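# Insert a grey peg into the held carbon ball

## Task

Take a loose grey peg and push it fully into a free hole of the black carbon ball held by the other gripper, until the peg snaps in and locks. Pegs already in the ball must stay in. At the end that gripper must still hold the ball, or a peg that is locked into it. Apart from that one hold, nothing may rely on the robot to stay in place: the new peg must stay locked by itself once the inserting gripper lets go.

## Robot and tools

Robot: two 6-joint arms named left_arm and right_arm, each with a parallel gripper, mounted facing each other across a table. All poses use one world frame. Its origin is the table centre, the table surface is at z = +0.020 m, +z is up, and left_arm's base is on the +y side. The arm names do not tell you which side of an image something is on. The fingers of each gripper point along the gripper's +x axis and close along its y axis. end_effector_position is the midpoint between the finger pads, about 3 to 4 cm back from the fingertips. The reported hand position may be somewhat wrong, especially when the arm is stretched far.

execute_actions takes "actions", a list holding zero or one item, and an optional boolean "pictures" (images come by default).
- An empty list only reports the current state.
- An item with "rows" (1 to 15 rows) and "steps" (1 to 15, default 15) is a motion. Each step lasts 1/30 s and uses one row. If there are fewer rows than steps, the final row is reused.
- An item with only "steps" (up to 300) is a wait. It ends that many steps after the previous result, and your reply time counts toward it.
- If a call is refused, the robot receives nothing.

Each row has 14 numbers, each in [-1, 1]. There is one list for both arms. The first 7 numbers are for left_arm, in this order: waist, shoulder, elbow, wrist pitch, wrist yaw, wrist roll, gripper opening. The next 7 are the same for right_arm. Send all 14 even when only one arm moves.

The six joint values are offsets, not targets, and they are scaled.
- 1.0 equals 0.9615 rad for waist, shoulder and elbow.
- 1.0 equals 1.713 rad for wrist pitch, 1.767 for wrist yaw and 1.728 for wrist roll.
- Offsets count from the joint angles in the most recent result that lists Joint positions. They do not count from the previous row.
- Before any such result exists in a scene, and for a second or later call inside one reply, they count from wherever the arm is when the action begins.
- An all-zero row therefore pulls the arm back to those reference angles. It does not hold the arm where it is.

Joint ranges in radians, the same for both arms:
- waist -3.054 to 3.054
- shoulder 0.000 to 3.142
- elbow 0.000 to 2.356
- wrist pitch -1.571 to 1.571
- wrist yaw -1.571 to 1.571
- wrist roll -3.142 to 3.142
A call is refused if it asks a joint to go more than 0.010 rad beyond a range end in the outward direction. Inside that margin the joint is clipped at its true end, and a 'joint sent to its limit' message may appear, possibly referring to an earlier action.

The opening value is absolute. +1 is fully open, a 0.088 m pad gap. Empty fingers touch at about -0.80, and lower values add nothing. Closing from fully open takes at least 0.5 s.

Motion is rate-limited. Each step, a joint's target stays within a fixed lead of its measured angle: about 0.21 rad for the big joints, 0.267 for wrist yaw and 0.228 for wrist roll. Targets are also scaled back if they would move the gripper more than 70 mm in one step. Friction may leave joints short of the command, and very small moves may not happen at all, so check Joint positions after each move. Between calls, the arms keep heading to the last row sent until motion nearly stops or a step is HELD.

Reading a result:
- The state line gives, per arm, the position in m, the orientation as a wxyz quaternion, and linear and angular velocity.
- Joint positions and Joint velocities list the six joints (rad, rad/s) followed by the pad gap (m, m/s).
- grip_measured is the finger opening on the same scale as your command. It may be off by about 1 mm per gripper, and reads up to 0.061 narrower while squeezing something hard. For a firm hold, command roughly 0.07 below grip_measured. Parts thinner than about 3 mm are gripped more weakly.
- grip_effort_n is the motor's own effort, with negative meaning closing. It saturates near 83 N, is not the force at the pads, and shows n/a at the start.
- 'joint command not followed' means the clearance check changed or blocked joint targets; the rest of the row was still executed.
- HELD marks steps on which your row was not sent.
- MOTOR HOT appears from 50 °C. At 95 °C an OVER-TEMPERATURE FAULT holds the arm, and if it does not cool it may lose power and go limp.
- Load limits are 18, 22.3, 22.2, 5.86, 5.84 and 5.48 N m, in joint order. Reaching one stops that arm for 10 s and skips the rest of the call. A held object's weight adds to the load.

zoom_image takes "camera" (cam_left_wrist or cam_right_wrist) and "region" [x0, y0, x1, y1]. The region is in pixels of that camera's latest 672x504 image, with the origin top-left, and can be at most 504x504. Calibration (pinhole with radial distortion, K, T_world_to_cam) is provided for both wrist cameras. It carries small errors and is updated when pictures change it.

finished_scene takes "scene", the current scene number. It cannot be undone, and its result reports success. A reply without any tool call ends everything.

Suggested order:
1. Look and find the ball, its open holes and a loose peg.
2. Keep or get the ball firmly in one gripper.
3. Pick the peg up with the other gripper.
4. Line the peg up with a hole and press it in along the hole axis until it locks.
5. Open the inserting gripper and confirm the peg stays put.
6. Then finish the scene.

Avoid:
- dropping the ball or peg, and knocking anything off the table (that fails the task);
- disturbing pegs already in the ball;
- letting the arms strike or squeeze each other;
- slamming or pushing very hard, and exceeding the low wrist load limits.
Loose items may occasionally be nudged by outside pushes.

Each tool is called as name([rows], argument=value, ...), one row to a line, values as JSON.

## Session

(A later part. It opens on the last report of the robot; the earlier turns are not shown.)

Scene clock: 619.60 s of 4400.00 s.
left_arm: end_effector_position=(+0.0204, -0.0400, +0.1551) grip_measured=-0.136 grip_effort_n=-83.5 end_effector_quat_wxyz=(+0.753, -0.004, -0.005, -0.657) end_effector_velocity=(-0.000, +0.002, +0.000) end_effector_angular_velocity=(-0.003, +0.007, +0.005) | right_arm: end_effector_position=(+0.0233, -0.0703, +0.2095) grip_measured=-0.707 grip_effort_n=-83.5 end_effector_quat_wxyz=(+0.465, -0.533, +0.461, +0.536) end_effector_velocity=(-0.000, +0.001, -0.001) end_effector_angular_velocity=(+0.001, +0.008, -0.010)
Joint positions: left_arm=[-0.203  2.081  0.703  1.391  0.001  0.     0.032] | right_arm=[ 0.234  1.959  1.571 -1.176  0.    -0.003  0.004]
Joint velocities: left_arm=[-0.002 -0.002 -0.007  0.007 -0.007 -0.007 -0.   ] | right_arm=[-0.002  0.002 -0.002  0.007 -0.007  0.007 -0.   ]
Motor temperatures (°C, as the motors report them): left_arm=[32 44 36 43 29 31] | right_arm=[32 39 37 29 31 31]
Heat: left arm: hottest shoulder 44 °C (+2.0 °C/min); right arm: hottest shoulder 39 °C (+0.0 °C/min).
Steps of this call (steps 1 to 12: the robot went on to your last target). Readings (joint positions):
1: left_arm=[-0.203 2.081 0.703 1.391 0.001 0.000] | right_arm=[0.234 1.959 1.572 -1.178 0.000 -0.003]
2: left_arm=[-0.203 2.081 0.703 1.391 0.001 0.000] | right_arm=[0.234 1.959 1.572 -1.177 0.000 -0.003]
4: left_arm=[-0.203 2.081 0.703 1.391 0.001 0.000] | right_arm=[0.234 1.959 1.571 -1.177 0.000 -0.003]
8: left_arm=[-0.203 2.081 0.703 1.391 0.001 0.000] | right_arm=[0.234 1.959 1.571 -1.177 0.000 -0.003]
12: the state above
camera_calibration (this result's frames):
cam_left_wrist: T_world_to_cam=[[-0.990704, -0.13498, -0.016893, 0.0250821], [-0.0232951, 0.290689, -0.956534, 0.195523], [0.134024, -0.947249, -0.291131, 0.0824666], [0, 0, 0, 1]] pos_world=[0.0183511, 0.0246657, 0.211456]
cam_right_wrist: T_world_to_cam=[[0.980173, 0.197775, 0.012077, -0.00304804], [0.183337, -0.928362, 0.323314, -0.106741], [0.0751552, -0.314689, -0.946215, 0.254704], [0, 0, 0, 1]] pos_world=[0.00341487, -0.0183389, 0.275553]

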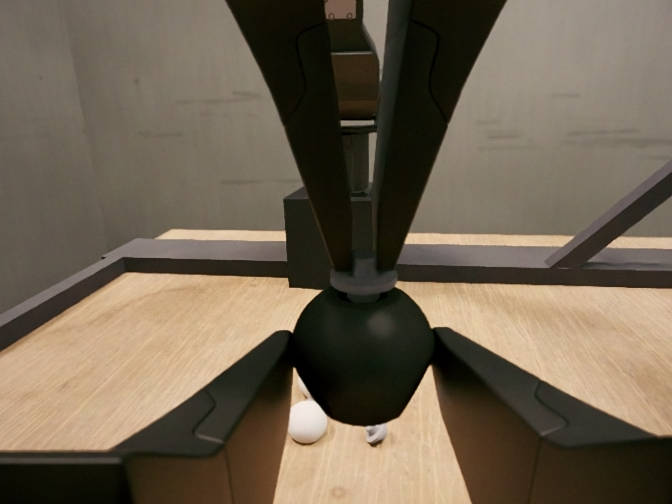

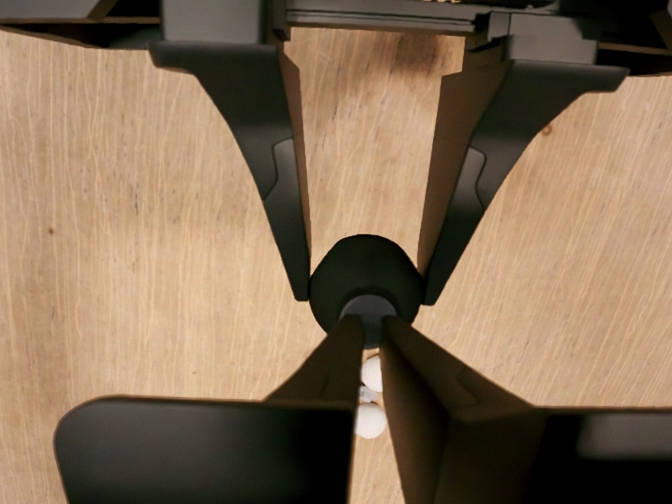

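execute_actions([
  {"rows": [[0,0,0,0,0,0,-0.21, 0,0,-0.016,0.003,0,0,-0.78],[0,0,0,0,0,0,-0.21, 0,0,-0.018,0.0045,0,0,-0.78],[0,0,0,0,0,0,-0.21, 0,0,-0.02,0.006,0,0,-0.78],[0,0,0,0,0,0,-0.21, 0,0,-0.022,0.007,0,0,-0.78],[0,0,0,0,0,0,-0.21, 0,0,-0.024,0.0085,0,0,-0.78],[0,0,0,0,0,0,-0.21, 0,0,-0.026,0.0095,0,0,-0.78],[0,0,0,0,0,0,-0.21, 0,0,-0.028,0.011,0,0,-0.78],[0,0,0,0,0,0,-0.21, 0,0,-0.03,0.012,0,0,-0.78],[0,0,0,0,0,0,-0.21, 0,0,-0.032,0.013,0,0,-0.78],[0,0,0,0,0,0,-0.21, 0,0,-0.035,0.0145,0,0,-0.78]], "steps": 15},
], pictures=false)

execute_actions([
  {"steps": 10},
])

zoom_image(camera="cam_left_wrist", region=[270, 180, 460, 380])

Scene clock: 640.73 s of 4400.00 s.
left_arm: end_effector_position=(+0.0204, -0.0400, +0.1537) grip_measured=-0.136 grip_effort_n=-83.5 end_effector_quat_wxyz=(+0.753, -0.002, -0.003, -0.657) end_effector_velocity=(+0.002, -0.000, +0.000) end_effector_angular_velocity=(+0.001, +0.008, +0.010) | right_arm: end_effector_position=(+0.0233, -0.0701, +0.2055) grip_measured=-0.707 grip_effort_n=-83.5 end_effector_quat_wxyz=(+0.466, -0.532, +0.460, +0.537) end_effector_velocity=(-0.000, -0.000, -0.001) end_effector_angular_velocity=(+0.001, +0.008, +0.005)
Joint positions: left_arm=[-0.203  2.081  0.703  1.385  0.001  0.     0.032] | right_arm=[ 0.234  1.959  1.555 -1.156  0.    -0.003  0.004]
Joint velocities: left_arm=[ 0.002 -0.002  0.002 -0.007 -0.007 -0.007 -0.   ] | right_arm=[-0.002 -0.002 -0.007  0.007 -0.007 -0.007 -0.   ]
Motor temperatures (°C, as the motors report them): left_arm=[32 45 36 43 29 31] | right_arm=[32 40 36 29 31 31]
Heat: left arm: hottest shoulder 45 °C (+2.0 °C/min); right arm: hottest shoulder 40 °C (+1.0 °C/min).
Steps of this call (steps 1 to 15: the robot went on to your last target; steps 16 to 90: nothing new was sent; then 17.63 s passed at rest; steps 91 to 105: all 15 steps of this action). Readings (joint positions):
91: left_arm=[-0.203 2.081 0.703 1.391 0.001 0.000] | right_arm=[0.234 1.959 1.571 -1.176 0.000 -0.003]
92: left_arm=[-0.203 2.081 0.703 1.391 0.001 0.000] | right_arm=[0.234 1.959 1.570 -1.175 0.000 -0.003]
94: left_arm=[-0.203 2.081 0.703 1.391 0.001 0.000] | right_arm=[0.234 1.959 1.568 -1.172 0.000 -0.003]
98: left_arm=[-0.203 2.081 0.703 1.388 0.001 0.000] | right_arm=[0.234 1.959 1.562 -1.164 0.000 -0.003]
105: the state above

Scene clock: 641.07 s of 4400.00 s.
left_arm: end_effector_position=(+0.0204, -0.0400, +0.1536) grip_measured=-0.136 grip_effort_n=-83.5 end_effector_quat_wxyz=(+0.753, -0.002, -0.002, -0.657) end_effector_velocity=(+0.000, -0.001, +0.000) end_effector_angular_velocity=(+0.003, -0.007, +0.005) | right_arm: end_effector_position=(+0.0233, -0.0701, +0.2052) grip_measured=-0.707 grip_effort_n=-83.5 end_effector_quat_wxyz=(+0.466, -0.532, +0.460, +0.537) end_effector_velocity=(+0.000, -0.002, +0.002) end_effector_angular_velocity=(-0.003, +0.007, -0.010)
Joint positions: left_arm=[-0.203  2.081  0.703  1.385  0.001  0.     0.032] | right_arm=[ 0.234  1.959  1.554 -1.155  0.    -0.003  0.004]
Joint velocities: left_arm=[-0.002 -0.002  0.002 -0.007 -0.007  0.007 -0.   ] | right_arm=[-0.002 -0.007 -0.002 -0.007 -0.007  0.007 -0.   ]
Motor temperatures (°C, as the motors report them): left_arm=[32 45 36 43 29 31] | right_arm=[32 40 36 29 31 31]
Heat: left arm: hottest shoulder 45 °C (+2.0 °C/min); right arm: hottest shoulder 40 °C (+1.0 °C/min).
Steps of this call (steps 1 to 10: the robot went on to your last target). Readings (joint positions):
1: left_arm=[-0.203 2.081 0.703 1.385 0.001 0.000] | right_arm=[0.234 1.959 1.555 -1.156 0.000 -0.003]
2: left_arm=[-0.203 2.081 0.703 1.385 0.001 0.000] | right_arm=[0.234 1.959 1.555 -1.156 0.000 -0.003]
4: left_arm=[-0.203 2.081 0.703 1.385 0.001 0.000] | right_arm=[0.234 1.959 1.555 -1.155 0.000 -0.003]
8: left_arm=[-0.203 2.081 0.703 1.385 0.001 0.000] | right_arm=[0.234 1.959 1.555 -1.155 0.000 -0.003]
10: the state above
camera_calibration (this result's frames):
cam_left_wrist: T_world_to_cam=[[-0.990719, -0.134872, -0.0168823, 0.0250612], [-0.0241415, 0.296828, -0.954626, 0.194143], [0.133763, -0.945359, -0.297329, 0.0830749], [0, 0, 0, 1]] pos_world=[0.0184031, 0.0242887, 0.210457]
cam_right_wrist: T_world_to_cam=[[0.98018, 0.197724, 0.0123225, -0.0030648], [0.183526, -0.929697, 0.319346, -0.104415], [0.0745987, -0.310755, -0.947558, 0.251307], [0, 0, 0, 1]] pos_world=[0.00341974, -0.0183734, 0.271511]

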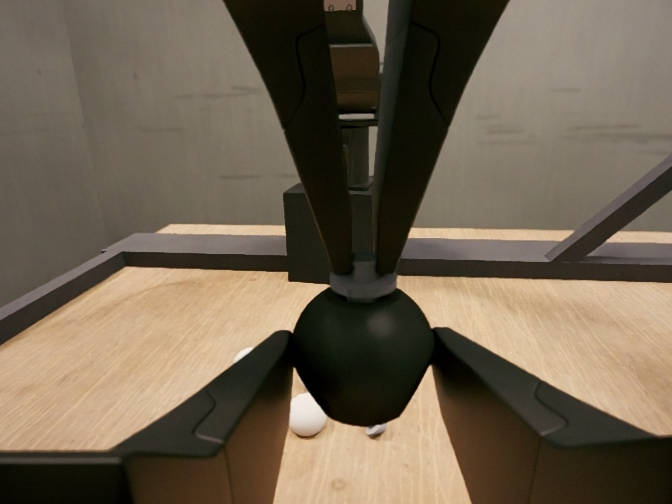

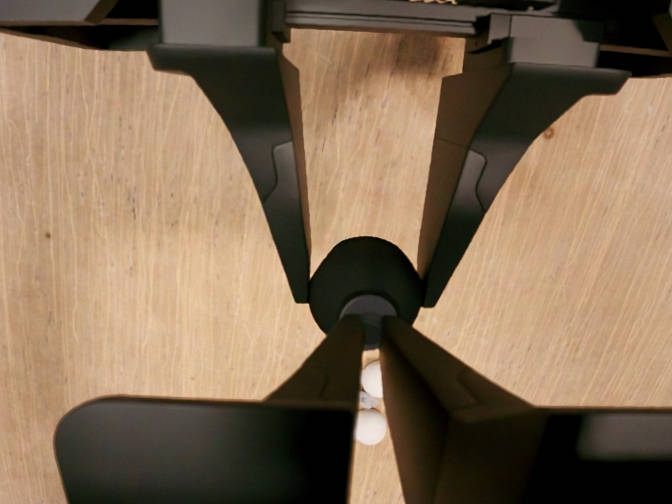

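Region (270, 180, 460, 380) of cam_left_wrist's 672x504 image, scaled by 2.520, with more detail than that image has; it fills the left 479 columns of this view, and the rest is white.

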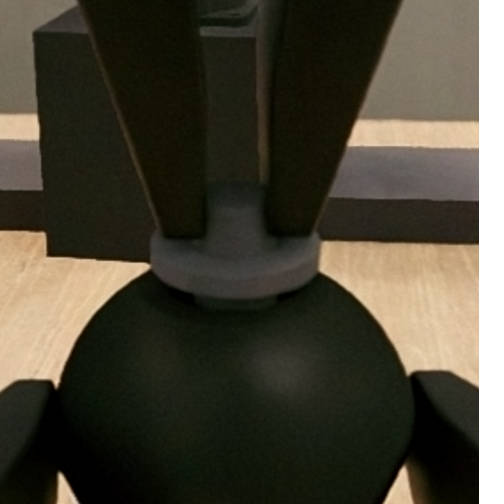

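execute_actions([
  {"rows": [[0,0,0,0.005,0,0,-0.21, 0,0.01,-0.02,0.002,0,0,-0.78],[0,0,0,0.007,0,0,-0.21, 0,0.01,-0.022,0.002,0,0,-0.78],[0,0,0,0.009,0,0,-0.21, 0,0.01,-0.024,0.002,0,0,-0.78],[0,0,0,0.011,0,0,-0.21, 0,0.01,-0.026,0.002,0,0,-0.78],[0,0,0,0.013,0,0,-0.21, 0,0.01,-0.028,0.002,0,0,-0.78],[0,0,0,0.015,0,0,-0.21, 0,0.01,-0.03,0.002,0,0,-0.78],[0,0,0,0.017,0,0,-0.21, 0,0.01,-0.032,0.002,0,0,-0.78],[0,0,0,0.019,0,0,-0.21, 0,0.01,-0.034,0.002,0,0,-0.78]], "steps": 15},
])

zoom_image(camera="cam_left_wrist", region=[270, 180, 460, 380])

Scene clock: 651.77 s of 4400.00 s.
left_arm: end_effector_position=(+0.0204, -0.0395, +0.1549) grip_measured=-0.136 grip_effort_n=-83.5 end_effector_quat_wxyz=(+0.753, -0.005, -0.005, -0.657) end_effector_velocity=(-0.000, +0.001, +0.002) end_effector_angular_velocity=(-0.006, -0.008, +0.005) | right_arm: end_effector_position=(+0.0234, -0.0707, +0.2035) grip_measured=-0.707 grip_effort_n=-83.5 end_effector_quat_wxyz=(+0.465, -0.532, +0.461, +0.537) end_effector_velocity=(+0.000, -0.002, +0.000) end_effector_angular_velocity=(-0.008, +0.006, +0.020)
Joint positions: left_arm=[-0.203  2.083  0.701  1.396  0.001  0.     0.032] | right_arm=[ 0.234  1.959  1.547 -1.15   0.001 -0.003  0.004]
Joint velocities: left_arm=[-0.002 -0.002 -0.002  0.007 -0.007  0.007 -0.   ] | right_arm=[-0.002 -0.002 -0.002 -0.007 -0.007 -0.022 -0.   ]
Motor temperatures (°C, as the motors report them): left_arm=[32 45 36 44 29 31] | right_arm=[32 41 36 29 31 31]
Heat: left arm: hottest shoulder 45 °C (+1.0 °C/min); right arm: hottest shoulder 41 °C (+3.0 °C/min).
Steps of this call (steps 1 to 15: the robot went on to your last target; steps 16 to 90: nothing new was sent; then 7.20 s passed at rest; steps 91 to 105: all 15 steps of this action). Readings (joint positions):
91: left_arm=[-0.203 2.081 0.703 1.385 0.001 0.000] | right_arm=[0.234 1.959 1.554 -1.154 0.000 -0.003]
92: left_arm=[-0.203 2.081 0.703 1.385 0.001 0.000] | right_arm=[0.234 1.959 1.553 -1.154 0.000 -0.003]
94: left_arm=[-0.203 2.081 0.703 1.385 0.001 0.000] | right_arm=[0.234 1.959 1.552 -1.153 0.000 -0.003]
98: left_arm=[-0.203 2.081 0.703 1.390 0.001 0.000] | right_arm=[0.234 1.959 1.548 -1.151 0.001 -0.003]
105: the state above
camera_calibration (this result's frames):
cam_left_wrist: T_world_to_cam=[[-0.990701, -0.135006, -0.0168954, 0.0250784], [-0.0230957, 0.289242, -0.956977, 0.195271], [0.134084, -0.947688, -0.289671, 0.0826034], [0, 0, 0, 1]] pos_world=[0.0182793, 0.0251872, 0.211222]
cam_right_wrist: T_world_to_cam=[[0.980174, 0.197739, 0.012614, -0.00312276], [0.183333, -0.929231, 0.320809, -0.104721], [0.0751577, -0.312136, -0.94706, 0.249274], [0, 0, 0, 1]] pos_world=[0.00352481, -0.0188852, 0.269712]

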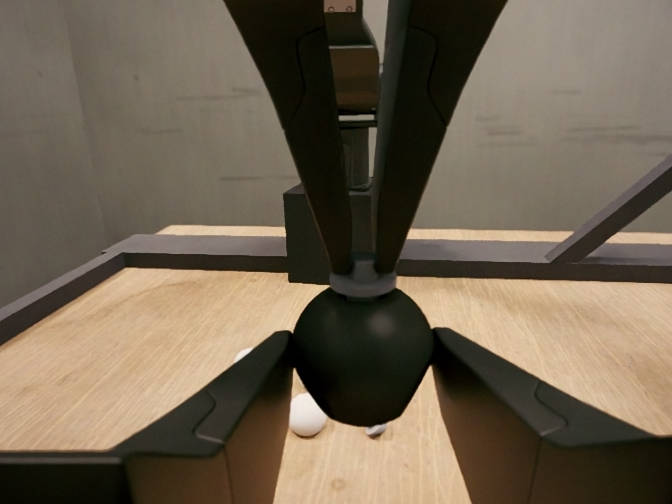

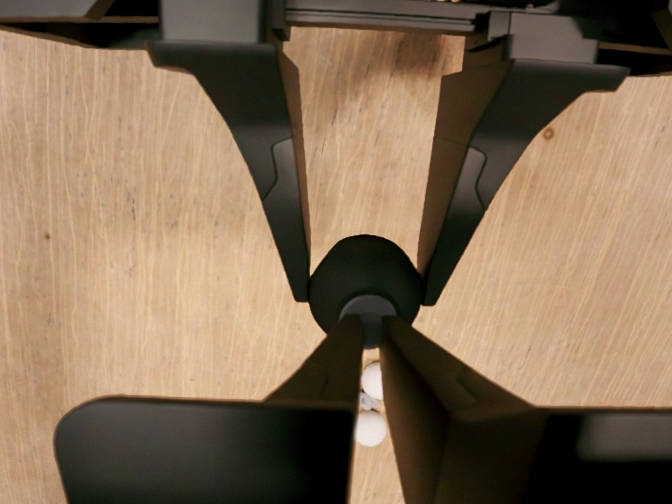

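Region (270, 180, 460, 380) of cam_left_wrist's 672x504 image, scaled by 2.520, with more detail than that image has; it fills the left 479 columns of this view, and the rest is white.

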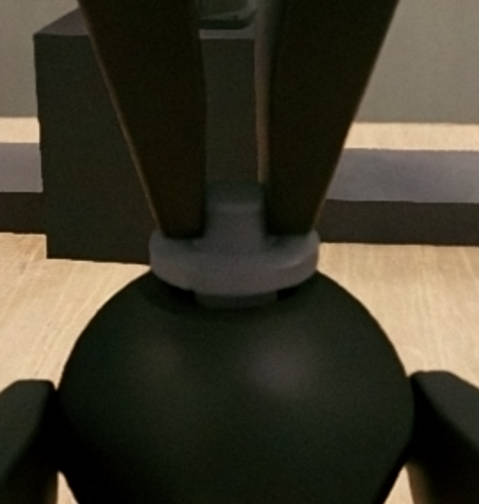

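execute_actions([
  {"rows": [[0,-0.02,0.015,0.013,0,0,-0.21, 0,0.015,-0.028,0.002,0,0,-0.78],[0,-0.024,0.018,0.015,0,0,-0.21, 0,0.018,-0.03,0.002,0,0,-0.78],[0,-0.028,0.021,0.017,0,0,-0.21, 0,0.021,-0.032,0.002,0,0,-0.78],[0,-0.032,0.024,0.019,0,0,-0.21, 0,0.024,-0.034,0.002,0,0,-0.78],[0,-0.036,0.027,0.021,0,0,-0.21, 0,0.027,-0.036,0.003,0,0,-0.78],[0,-0.04,0.03,0.023,0,0,-0.21, 0,0.03,-0.038,0.003,0,0,-0.78],[0,-0.044,0.033,0.025,0,0,-0.21, 0,0.033,-0.04,0.003,0,0,-0.78],[0,-0.048,0.036,0.027,0,0,-0.21, 0,0.036,-0.042,0.003,0,0,-0.78],[0,-0.052,0.039,0.029,0,0,-0.21, 0,0.039,-0.044,0.004,0,0,-0.78],[0,-0.056,0.042,0.031,0,0,-0.21, 0,0.042,-0.046,0.004,0,0,-0.78],[0,-0.06,0.045,0.033,0,0,-0.21, 0,0.045,-0.048,0.004,0,0,-0.78]], "steps": 15},
])

zoom_image(camera="cam_left_wrist", region=[270, 180, 460, 380])

Scene clock: 683.37 s of 4400.00 s.
left_arm: end_effector_position=(+0.0203, -0.0402, +0.1585) grip_measured=-0.136 grip_effort_n=-83.5 end_effector_quat_wxyz=(+0.753, -0.010, -0.011, -0.658) end_effector_velocity=(-0.000, +0.001, +0.002) end_effector_angular_velocity=(-0.008, +0.006, -0.005) | right_arm: end_effector_position=(+0.0236, -0.0714, +0.2012) grip_measured=-0.707 grip_effort_n=-83.5 end_effector_quat_wxyz=(+0.465, -0.532, +0.461, +0.537) end_effector_velocity=(+0.004, -0.003, -0.003) end_effector_angular_velocity=(-0.016, -0.010, -0.000)
Joint positions: left_arm=[-0.203  2.083  0.704  1.408  0.001  0.     0.032] | right_arm=[ 0.234  1.959  1.538 -1.141  0.001 -0.003  0.004]
Joint velocities: left_arm=[ 0.002 -0.002 -0.002  0.007  0.007 -0.007  0.   ] | right_arm=[-0.007  0.002 -0.007 -0.007  0.007 -0.007 -0.   ]
Motor temperatures (°C, as the motors report them): left_arm=[32 46 36 53 29 31] | right_arm=[32 41 35 29 31 31]
Heat: left arm: hottest wrist pitch 53 °C (+9.0 °C/min); right arm: hottest shoulder 41 °C (+2.0 °C/min). Fold the left arm in close to its base before you think long.
MOTOR HOT: a motor of the left arm reached 50 °C. Now the hottest motor of the left arm, joint 4 (wrist pitch), reports 53 °C. The temperature limit of the motors' drives, at which the controller stops that arm, is 95 °C. To cool a motor, set the load down, stop pushing, or move to a pose that needs little force.
Steps of this call (steps 1 to 15: the robot went on to your last target; steps 16 to 90: nothing new was sent; then 28.10 s passed at rest; steps 91 to 105: all 15 steps of this action). Readings (joint positions):
91: left_arm=[-0.203 2.083 0.701 1.397 0.001 0.000] | right_arm=[0.234 1.959 1.547 -1.148 0.001 -0.003]
92: left_arm=[-0.203 2.083 0.701 1.397 0.001 0.000] | right_arm=[0.234 1.959 1.546 -1.148 0.001 -0.003]
94: left_arm=[-0.203 2.083 0.701 1.398 0.001 0.000] | right_arm=[0.234 1.959 1.545 -1.146 0.001 -0.003]
98: left_arm=[-0.203 2.083 0.701 1.403 0.001 0.000] | right_arm=[0.234 1.959 1.541 -1.143 0.001 -0.003]
105: the state above
camera_calibration (this result's frames):
cam_left_wrist: T_world_to_cam=[[-0.990717, -0.134884, -0.0169174, 0.0249678], [-0.0209919, 0.274752, -0.961286, 0.198921], [0.13431, -0.952007, -0.275033, 0.0805377], [0, 0, 0, 1]] pos_world=[0.0180947, 0.0253862, 0.213793]
cam_right_wrist: T_world_to_cam=[[0.980167, 0.197749, 0.0129279, -0.00317311], [0.183157, -0.928885, 0.321911, -0.104791], [0.075666, -0.313158, -0.946682, 0.246652], [0, 0, 0, 1]] pos_world=[0.00364028, -0.0194705, 0.267275]

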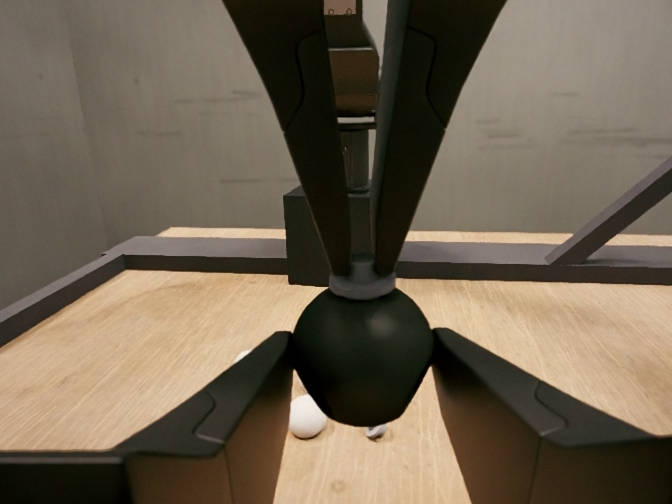

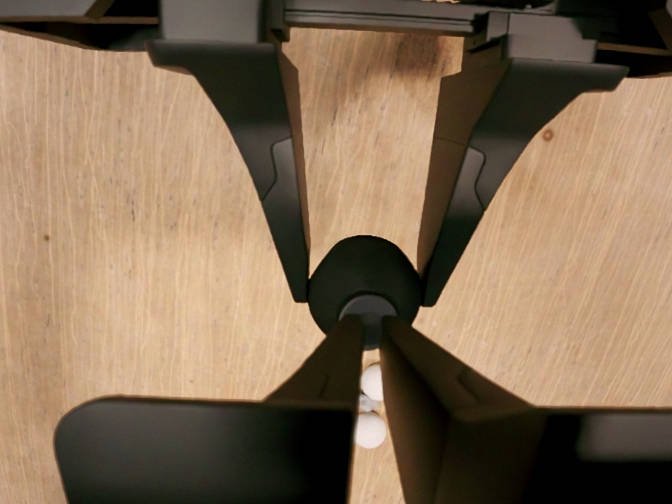

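Region (270, 180, 460, 380) of cam_left_wrist's 672x504 image, scaled by 2.520, with more detail than that image has; it fills the left 479 columns of this view, and the rest is white.

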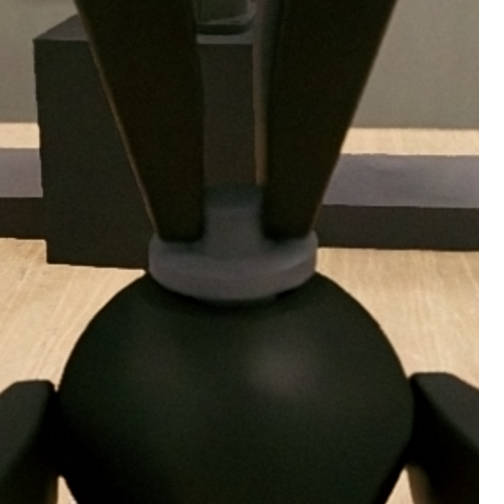

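Progressing; push more, with an outward bias on the right wrist.

execute_actions([
  {"rows": [[0,-0.062,0.044,0.027,0,0,-0.21, 0,0.047,-0.04,0.003,0,0,-0.78],[0,-0.066,0.047,0.029,0,0,-0.21, 0,0.05,-0.042,0.004,0,0,-0.78],[0,-0.07,0.05,0.031,0,0,-0.21, 0,0.054,-0.044,0.005,0,0,-0.78],[0,-0.074,0.053,0.033,0,0,-0.21, 0,0.058,-0.046,0.006,0,0,-0.78],[0,-0.078,0.056,0.035,0,0,-0.21, 0,0.062,-0.048,0.007,0,0,-0.78],[0,-0.082,0.059,0.037,0,0,-0.21, 0,0.066,-0.05,0.008,0,0,-0.78],[0,-0.086,0.062,0.039,0,0,-0.21, 0,0.07,-0.052,0.009,0,0,-0.78],[0,-0.09,0.065,0.041,0,0,-0.21, 0,0.074,-0.054,0.009,0,0,-0.78],[0,-0.094,0.068,0.043,0,0,-0.21, 0,0.078,-0.056,0.01,0,0,-0.78],[0,-0.098,0.071,0.045,0,0,-0.21, 0,0.082,-0.058,0.01,0,0,-0.78]], "steps": 15},
])

zoom_image(camera="cam_left_wrist", region=[270, 180, 460, 380])

Scene clock: 696.40 s of 4400.00 s.
left_arm: end_effector_position=(+0.0203, -0.0409, +0.1601) grip_measured=-0.136 grip_effort_n=-83.5 end_effector_quat_wxyz=(+0.753, -0.011, -0.013, -0.658) end_effector_velocity=(+0.000, -0.001, -0.006) end_effector_angular_velocity=(+0.034, -0.017, +0.006) | right_arm: end_effector_position=(+0.0236, -0.0713, +0.1940) grip_measured=-0.707 grip_effort_n=-83.5 end_effector_quat_wxyz=(+0.463, -0.535, +0.463, +0.534) end_effector_velocity=(+0.003, -0.003, -0.004) end_effector_angular_velocity=(-0.021, -0.010, +0.005)
Joint positions: left_arm=[-0.203  2.083  0.708  1.411  0.002  0.     0.032] | right_arm=[ 0.234  1.972  1.527 -1.127  0.001 -0.003  0.004]
Joint velocities: left_arm=[-0.002 -0.002  0.002 -0.037 -0.007  0.022  0.   ] | right_arm=[-0.002  0.007 -0.007 -0.007  0.007 -0.007 -0.   ]
Motor temperatures (°C, as the motors report them): left_arm=[32 52 39 64 29 31] | right_arm=[32 40 34 29 31 31]
Heat: left arm: hottest wrist pitch 64 °C (+19.1 °C/min); right arm: hottest shoulder 40 °C (+0.0 °C/min). Fold the left arm in close to its base before you think long.
MOTOR HOT: still on. Now the hottest motor of the left arm, joint 4 (wrist pitch), reports 64 °C; a drive's own limit is 95 °C.
Steps of this call (steps 1 to 15: the robot went on to your last target; steps 16 to 90: nothing new was sent; then 9.53 s passed at rest; steps 91 to 105: all 15 steps of this action). Readings (joint positions):
91: left_arm=[-0.203 2.083 0.704 1.410 0.001 0.000] | right_arm=[0.234 1.959 1.537 -1.140 0.001 -0.003]
92: left_arm=[-0.203 2.083 0.705 1.410 0.001 0.000] | right_arm=[0.234 1.959 1.536 -1.139 0.001 -0.003]
94: left_arm=[-0.203 2.083 0.705 1.411 0.001 0.000] | right_arm=[0.234 1.959 1.534 -1.137 0.001 -0.003]
98: left_arm=[-0.203 2.083 0.707 1.413 0.002 0.000] | right_arm=[0.234 1.964 1.531 -1.132 0.002 -0.003]
105: the state above
camera_calibration (this result's frames):
cam_left_wrist: T_world_to_cam=[[-0.990755, -0.134602, -0.0169381, 0.0249543], [-0.0201266, 0.269308, -0.962844, 0.200686], [0.134162, -0.953601, -0.269527, 0.0793211], [0, 0, 0, 1]] pos_world=[0.0181208, 0.0249533, 0.215031]
cam_right_wrist: T_world_to_cam=[[0.980146, 0.197863, 0.0127724, -0.00309995], [0.182614, -0.925945, 0.330572, -0.103922], [0.0772347, -0.321676, -0.943694, 0.238635], [0, 0, 0, 1]] pos_world=[0.00358504, -0.018849, 0.259592]

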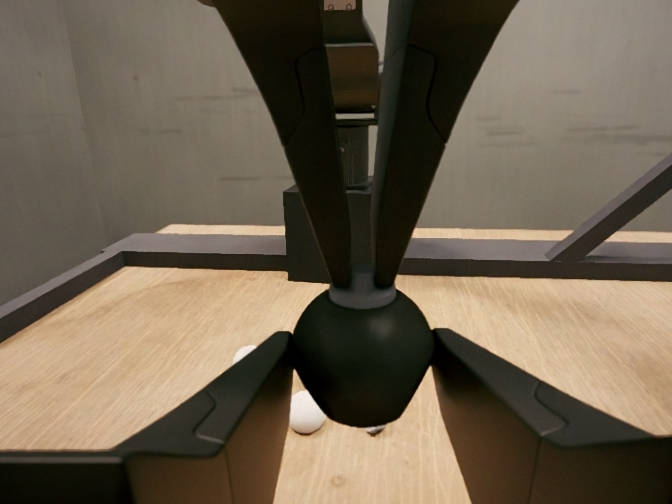

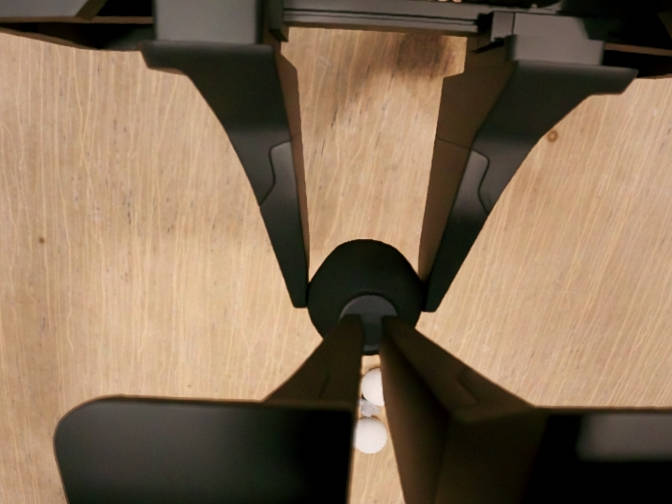

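Region (270, 180, 460, 380) of cam_left_wrist's 672x504 image, scaled by 2.520, with more detail than that image has; it fills the left 479 columns of this view, and the rest is white.

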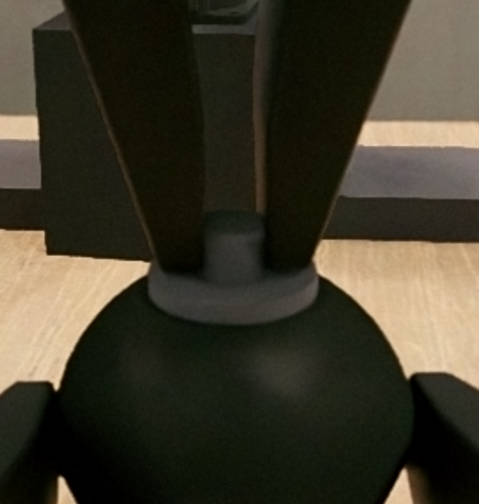

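Seated. Release force, open, and lift.

execute_actions([
  {"rows": [[0,-0.07,0.05,0.03,0,0,-0.21, 0,0.05,-0.035,0,0,0,-0.78],[0,-0.05,0.035,0.02,0,0,-0.21, 0,0.035,-0.02,0,0,0,-0.7],[0,-0.03,0.02,0.01,0,0,-0.21, 0,0.02,-0.005,0,0,0,-0.62],[0,-0.015,0.01,0.002,0,0,-0.21, 0,0.005,0.01,-0.004,0,0,-0.55],[0,0,0,-0.006,0,0,-0.21, 0,-0.01,0.025,-0.01,0,0,-0.55],[0,0,0,-0.01,0,0,-0.21, 0,-0.02,0.04,-0.02,0,0,-0.55],[0,0,0,-0.01,0,0,-0.21, 0,-0.025,0.055,-0.03,0,0,-0.55],[0,0,0,-0.01,0,0,-0.21, 0,-0.025,0.07,-0.04,0,0,-0.55],[0,0,0,-0.01,0,0,-0.21, 0,-0.025,0.085,-0.05,0,0,-0.55],[0,0,0,-0.01,0,0,-0.21, 0,-0.025,0.1,-0.06,0,0,-0.55],[0,0,0,-0.01,0,0,-0.21, 0,-0.025,0.115,-0.07,0,0,-0.55],[0,0,0,-0.01,0,0,-0.21, 0,-0.025,0.13,-0.078,0,0,-0.55]], "steps": 15},
], pictures=false)

execute_actions([
  {"steps": 12},
])

zoom_image(camera="cam_left_wrist", region=[270, 180, 460, 380])

Scene clock: 713.93 s of 4400.00 s.
left_arm: end_effector_position=(+0.0203, -0.0406, +0.1565) grip_measured=-0.136 grip_effort_n=-83.5 end_effector_quat_wxyz=(+0.753, -0.006, -0.007, -0.658) end_effector_velocity=(-0.000, +0.000, -0.004) end_effector_angular_velocity=(+0.019, +0.025, +0.004) | right_arm: end_effector_position=(+0.0235, -0.0706, +0.2231) grip_measured=-0.558 grip_effort_n=17.0 end_effector_quat_wxyz=(+0.463, -0.535, +0.463, +0.534) end_effector_velocity=(-0.002, +0.012, +0.057) end_effector_angular_velocity=(+0.050, +0.014, +0.005)
Joint positions: left_arm=[-0.203  2.083  0.706  1.397  0.002  0.     0.032] | right_arm=[ 0.234  1.959  1.625 -1.239  0.001 -0.003  0.012]
Joint velocities: left_arm=[-0.002 -0.002 -0.002 -0.022 -0.007 -0.022  0.   ] | right_arm=[-0.002 -0.017  0.203 -0.168 -0.007 -0.007  0.002]
Motor temperatures (°C, as the motors report them): left_arm=[32 64 45 85 29 31] | right_arm=[32 38 34 29 31 31]
Heat: left arm: hottest wrist pitch 85 °C (+40.1 °C/min); right arm: hottest shoulder 38 °C (-3.0 °C/min). Fold the left arm in close to its base before you think long.
MOTOR HOT: still on. Now the hottest motor of the left arm, joint 4 (wrist pitch), reports 85 °C; a drive's own limit is 95 °C.
Steps of this call (steps 1 to 15: the robot went on to your last target; steps 16 to 90: nothing new was sent; then 14.03 s passed at rest; steps 91 to 105: all 15 steps of this action). Readings (joint positions):
91: left_arm=[-0.203 2.083 0.708 1.409 0.002 0.000] | right_arm=[0.234 1.973 1.527 -1.126 0.001 -0.003]
92: left_arm=[-0.203 2.083 0.708 1.409 0.002 0.000] | right_arm=[0.234 1.972 1.528 -1.126 0.001 -0.003]
94: left_arm=[-0.203 2.083 0.707 1.403 0.002 0.000] | right_arm=[0.234 1.967 1.532 -1.129 0.001 -0.003]
98: left_arm=[-0.203 2.083 0.705 1.401 0.002 0.000] | right_arm=[0.234 1.959 1.556 -1.158 0.001 -0.003]
105: the state above

Scene clock: 714.33 s of 4400.00 s.
left_arm: end_effector_position=(+0.0203, -0.0406, +0.1561) grip_measured=-0.136 grip_effort_n=-83.5 end_effector_quat_wxyz=(+0.753, -0.006, -0.007, -0.658) end_effector_velocity=(-0.000, +0.000, -0.003) end_effector_angular_velocity=(+0.011, +0.009, +0.005) | right_arm: end_effector_position=(+0.0236, -0.0713, +0.2267) grip_measured=-0.553 grip_effort_n=17.0 end_effector_quat_wxyz=(+0.462, -0.536, +0.464, +0.533) end_effector_velocity=(-0.002, -0.005, +0.003) end_effector_angular_velocity=(-0.015, +0.020, +0.005)
Joint positions: left_arm=[-0.203  2.083  0.706  1.395  0.002  0.     0.032] | right_arm=[ 0.234  1.958  1.639 -1.257  0.001 -0.003  0.012]
Joint velocities: left_arm=[-0.002  0.002 -0.002 -0.007 -0.007 -0.007 -0.   ] | right_arm=[-0.002 -0.007  0.002 -0.022 -0.022 -0.007 -0.   ]
Motor temperatures (°C, as the motors report them): left_arm=[32 63 45 85 29 31] | right_arm=[32 38 34 29 31 31]
Heat: left arm: hottest wrist pitch 85 °C (+40.0 °C/min); right arm: hottest shoulder 38 °C (-3.1 °C/min). Fold the left arm in close to its base before you think long.
MOTOR HOT: still on. Now the hottest motor of the left arm, joint 4 (wrist pitch), reports 85 °C; a drive's own limit is 95 °C.
Steps of this call (steps 1 to 12: the robot went on to your last target). Readings (joint positions):
1: left_arm=[-0.203 2.083 0.706 1.397 0.002 0.000] | right_arm=[0.234 1.958 1.631 -1.243 0.001 -0.003]
2: left_arm=[-0.203 2.083 0.706 1.397 0.002 0.000] | right_arm=[0.234 1.958 1.634 -1.247 0.001 -0.003]
4: left_arm=[-0.203 2.083 0.706 1.396 0.002 0.000] | right_arm=[0.234 1.958 1.637 -1.252 0.001 -0.003]
8: left_arm=[-0.203 2.083 0.706 1.396 0.002 0.000] | right_arm=[0.234 1.958 1.637 -1.256 0.001 -0.003]
12: the state above
camera_calibration (this result's frames):
cam_left_wrist: T_world_to_cam=[[-0.990795, -0.134314, -0.0169082, 0.0248947], [-0.0223723, 0.285642, -0.958075, 0.196759], [0.133513, -0.948877, -0.286017, 0.081361], [0, 0, 0, 1]] pos_world=[0.0182048, 0.0243427, 0.212201]
cam_right_wrist: T_world_to_cam=[[0.980138, 0.197925, 0.0124815, -0.00344984], [0.182383, -0.92431, 0.335241, -0.115631], [0.0778896, -0.326306, -0.94205, 0.268804], [0, 0, 0, 1]] pos_world=[0.00353331, -0.0184834, 0.292034]

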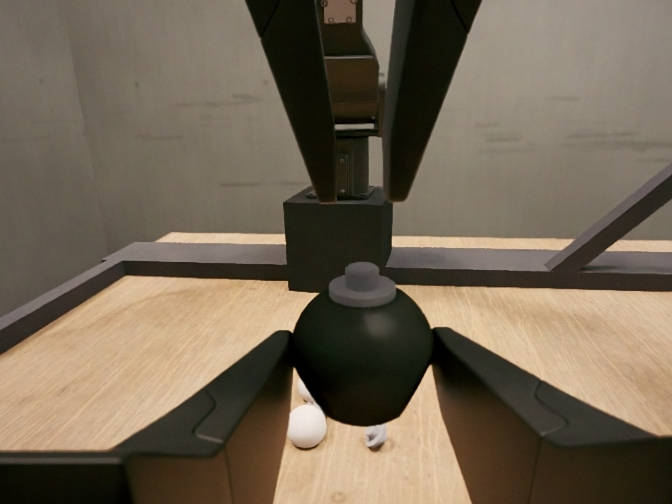

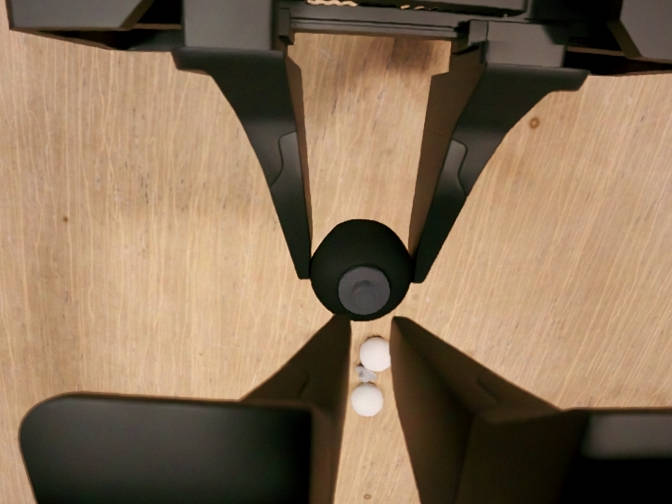

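Region (270, 180, 460, 380) of cam_left_wrist's 672x504 image, scaled by 2.520, with more detail than that image has; it fills the left 479 columns of this view, and the rest is white.

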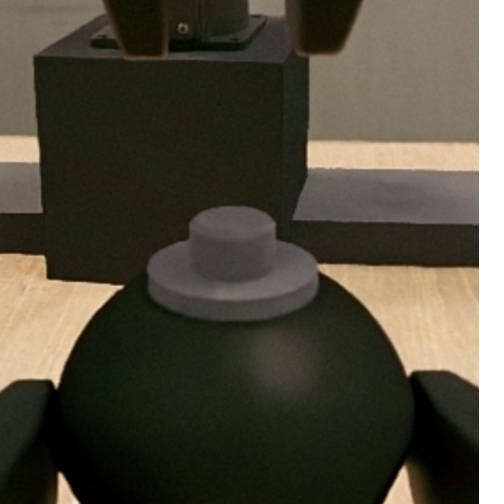

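finished_scene(scene=1)

The scene is finished: the task was done.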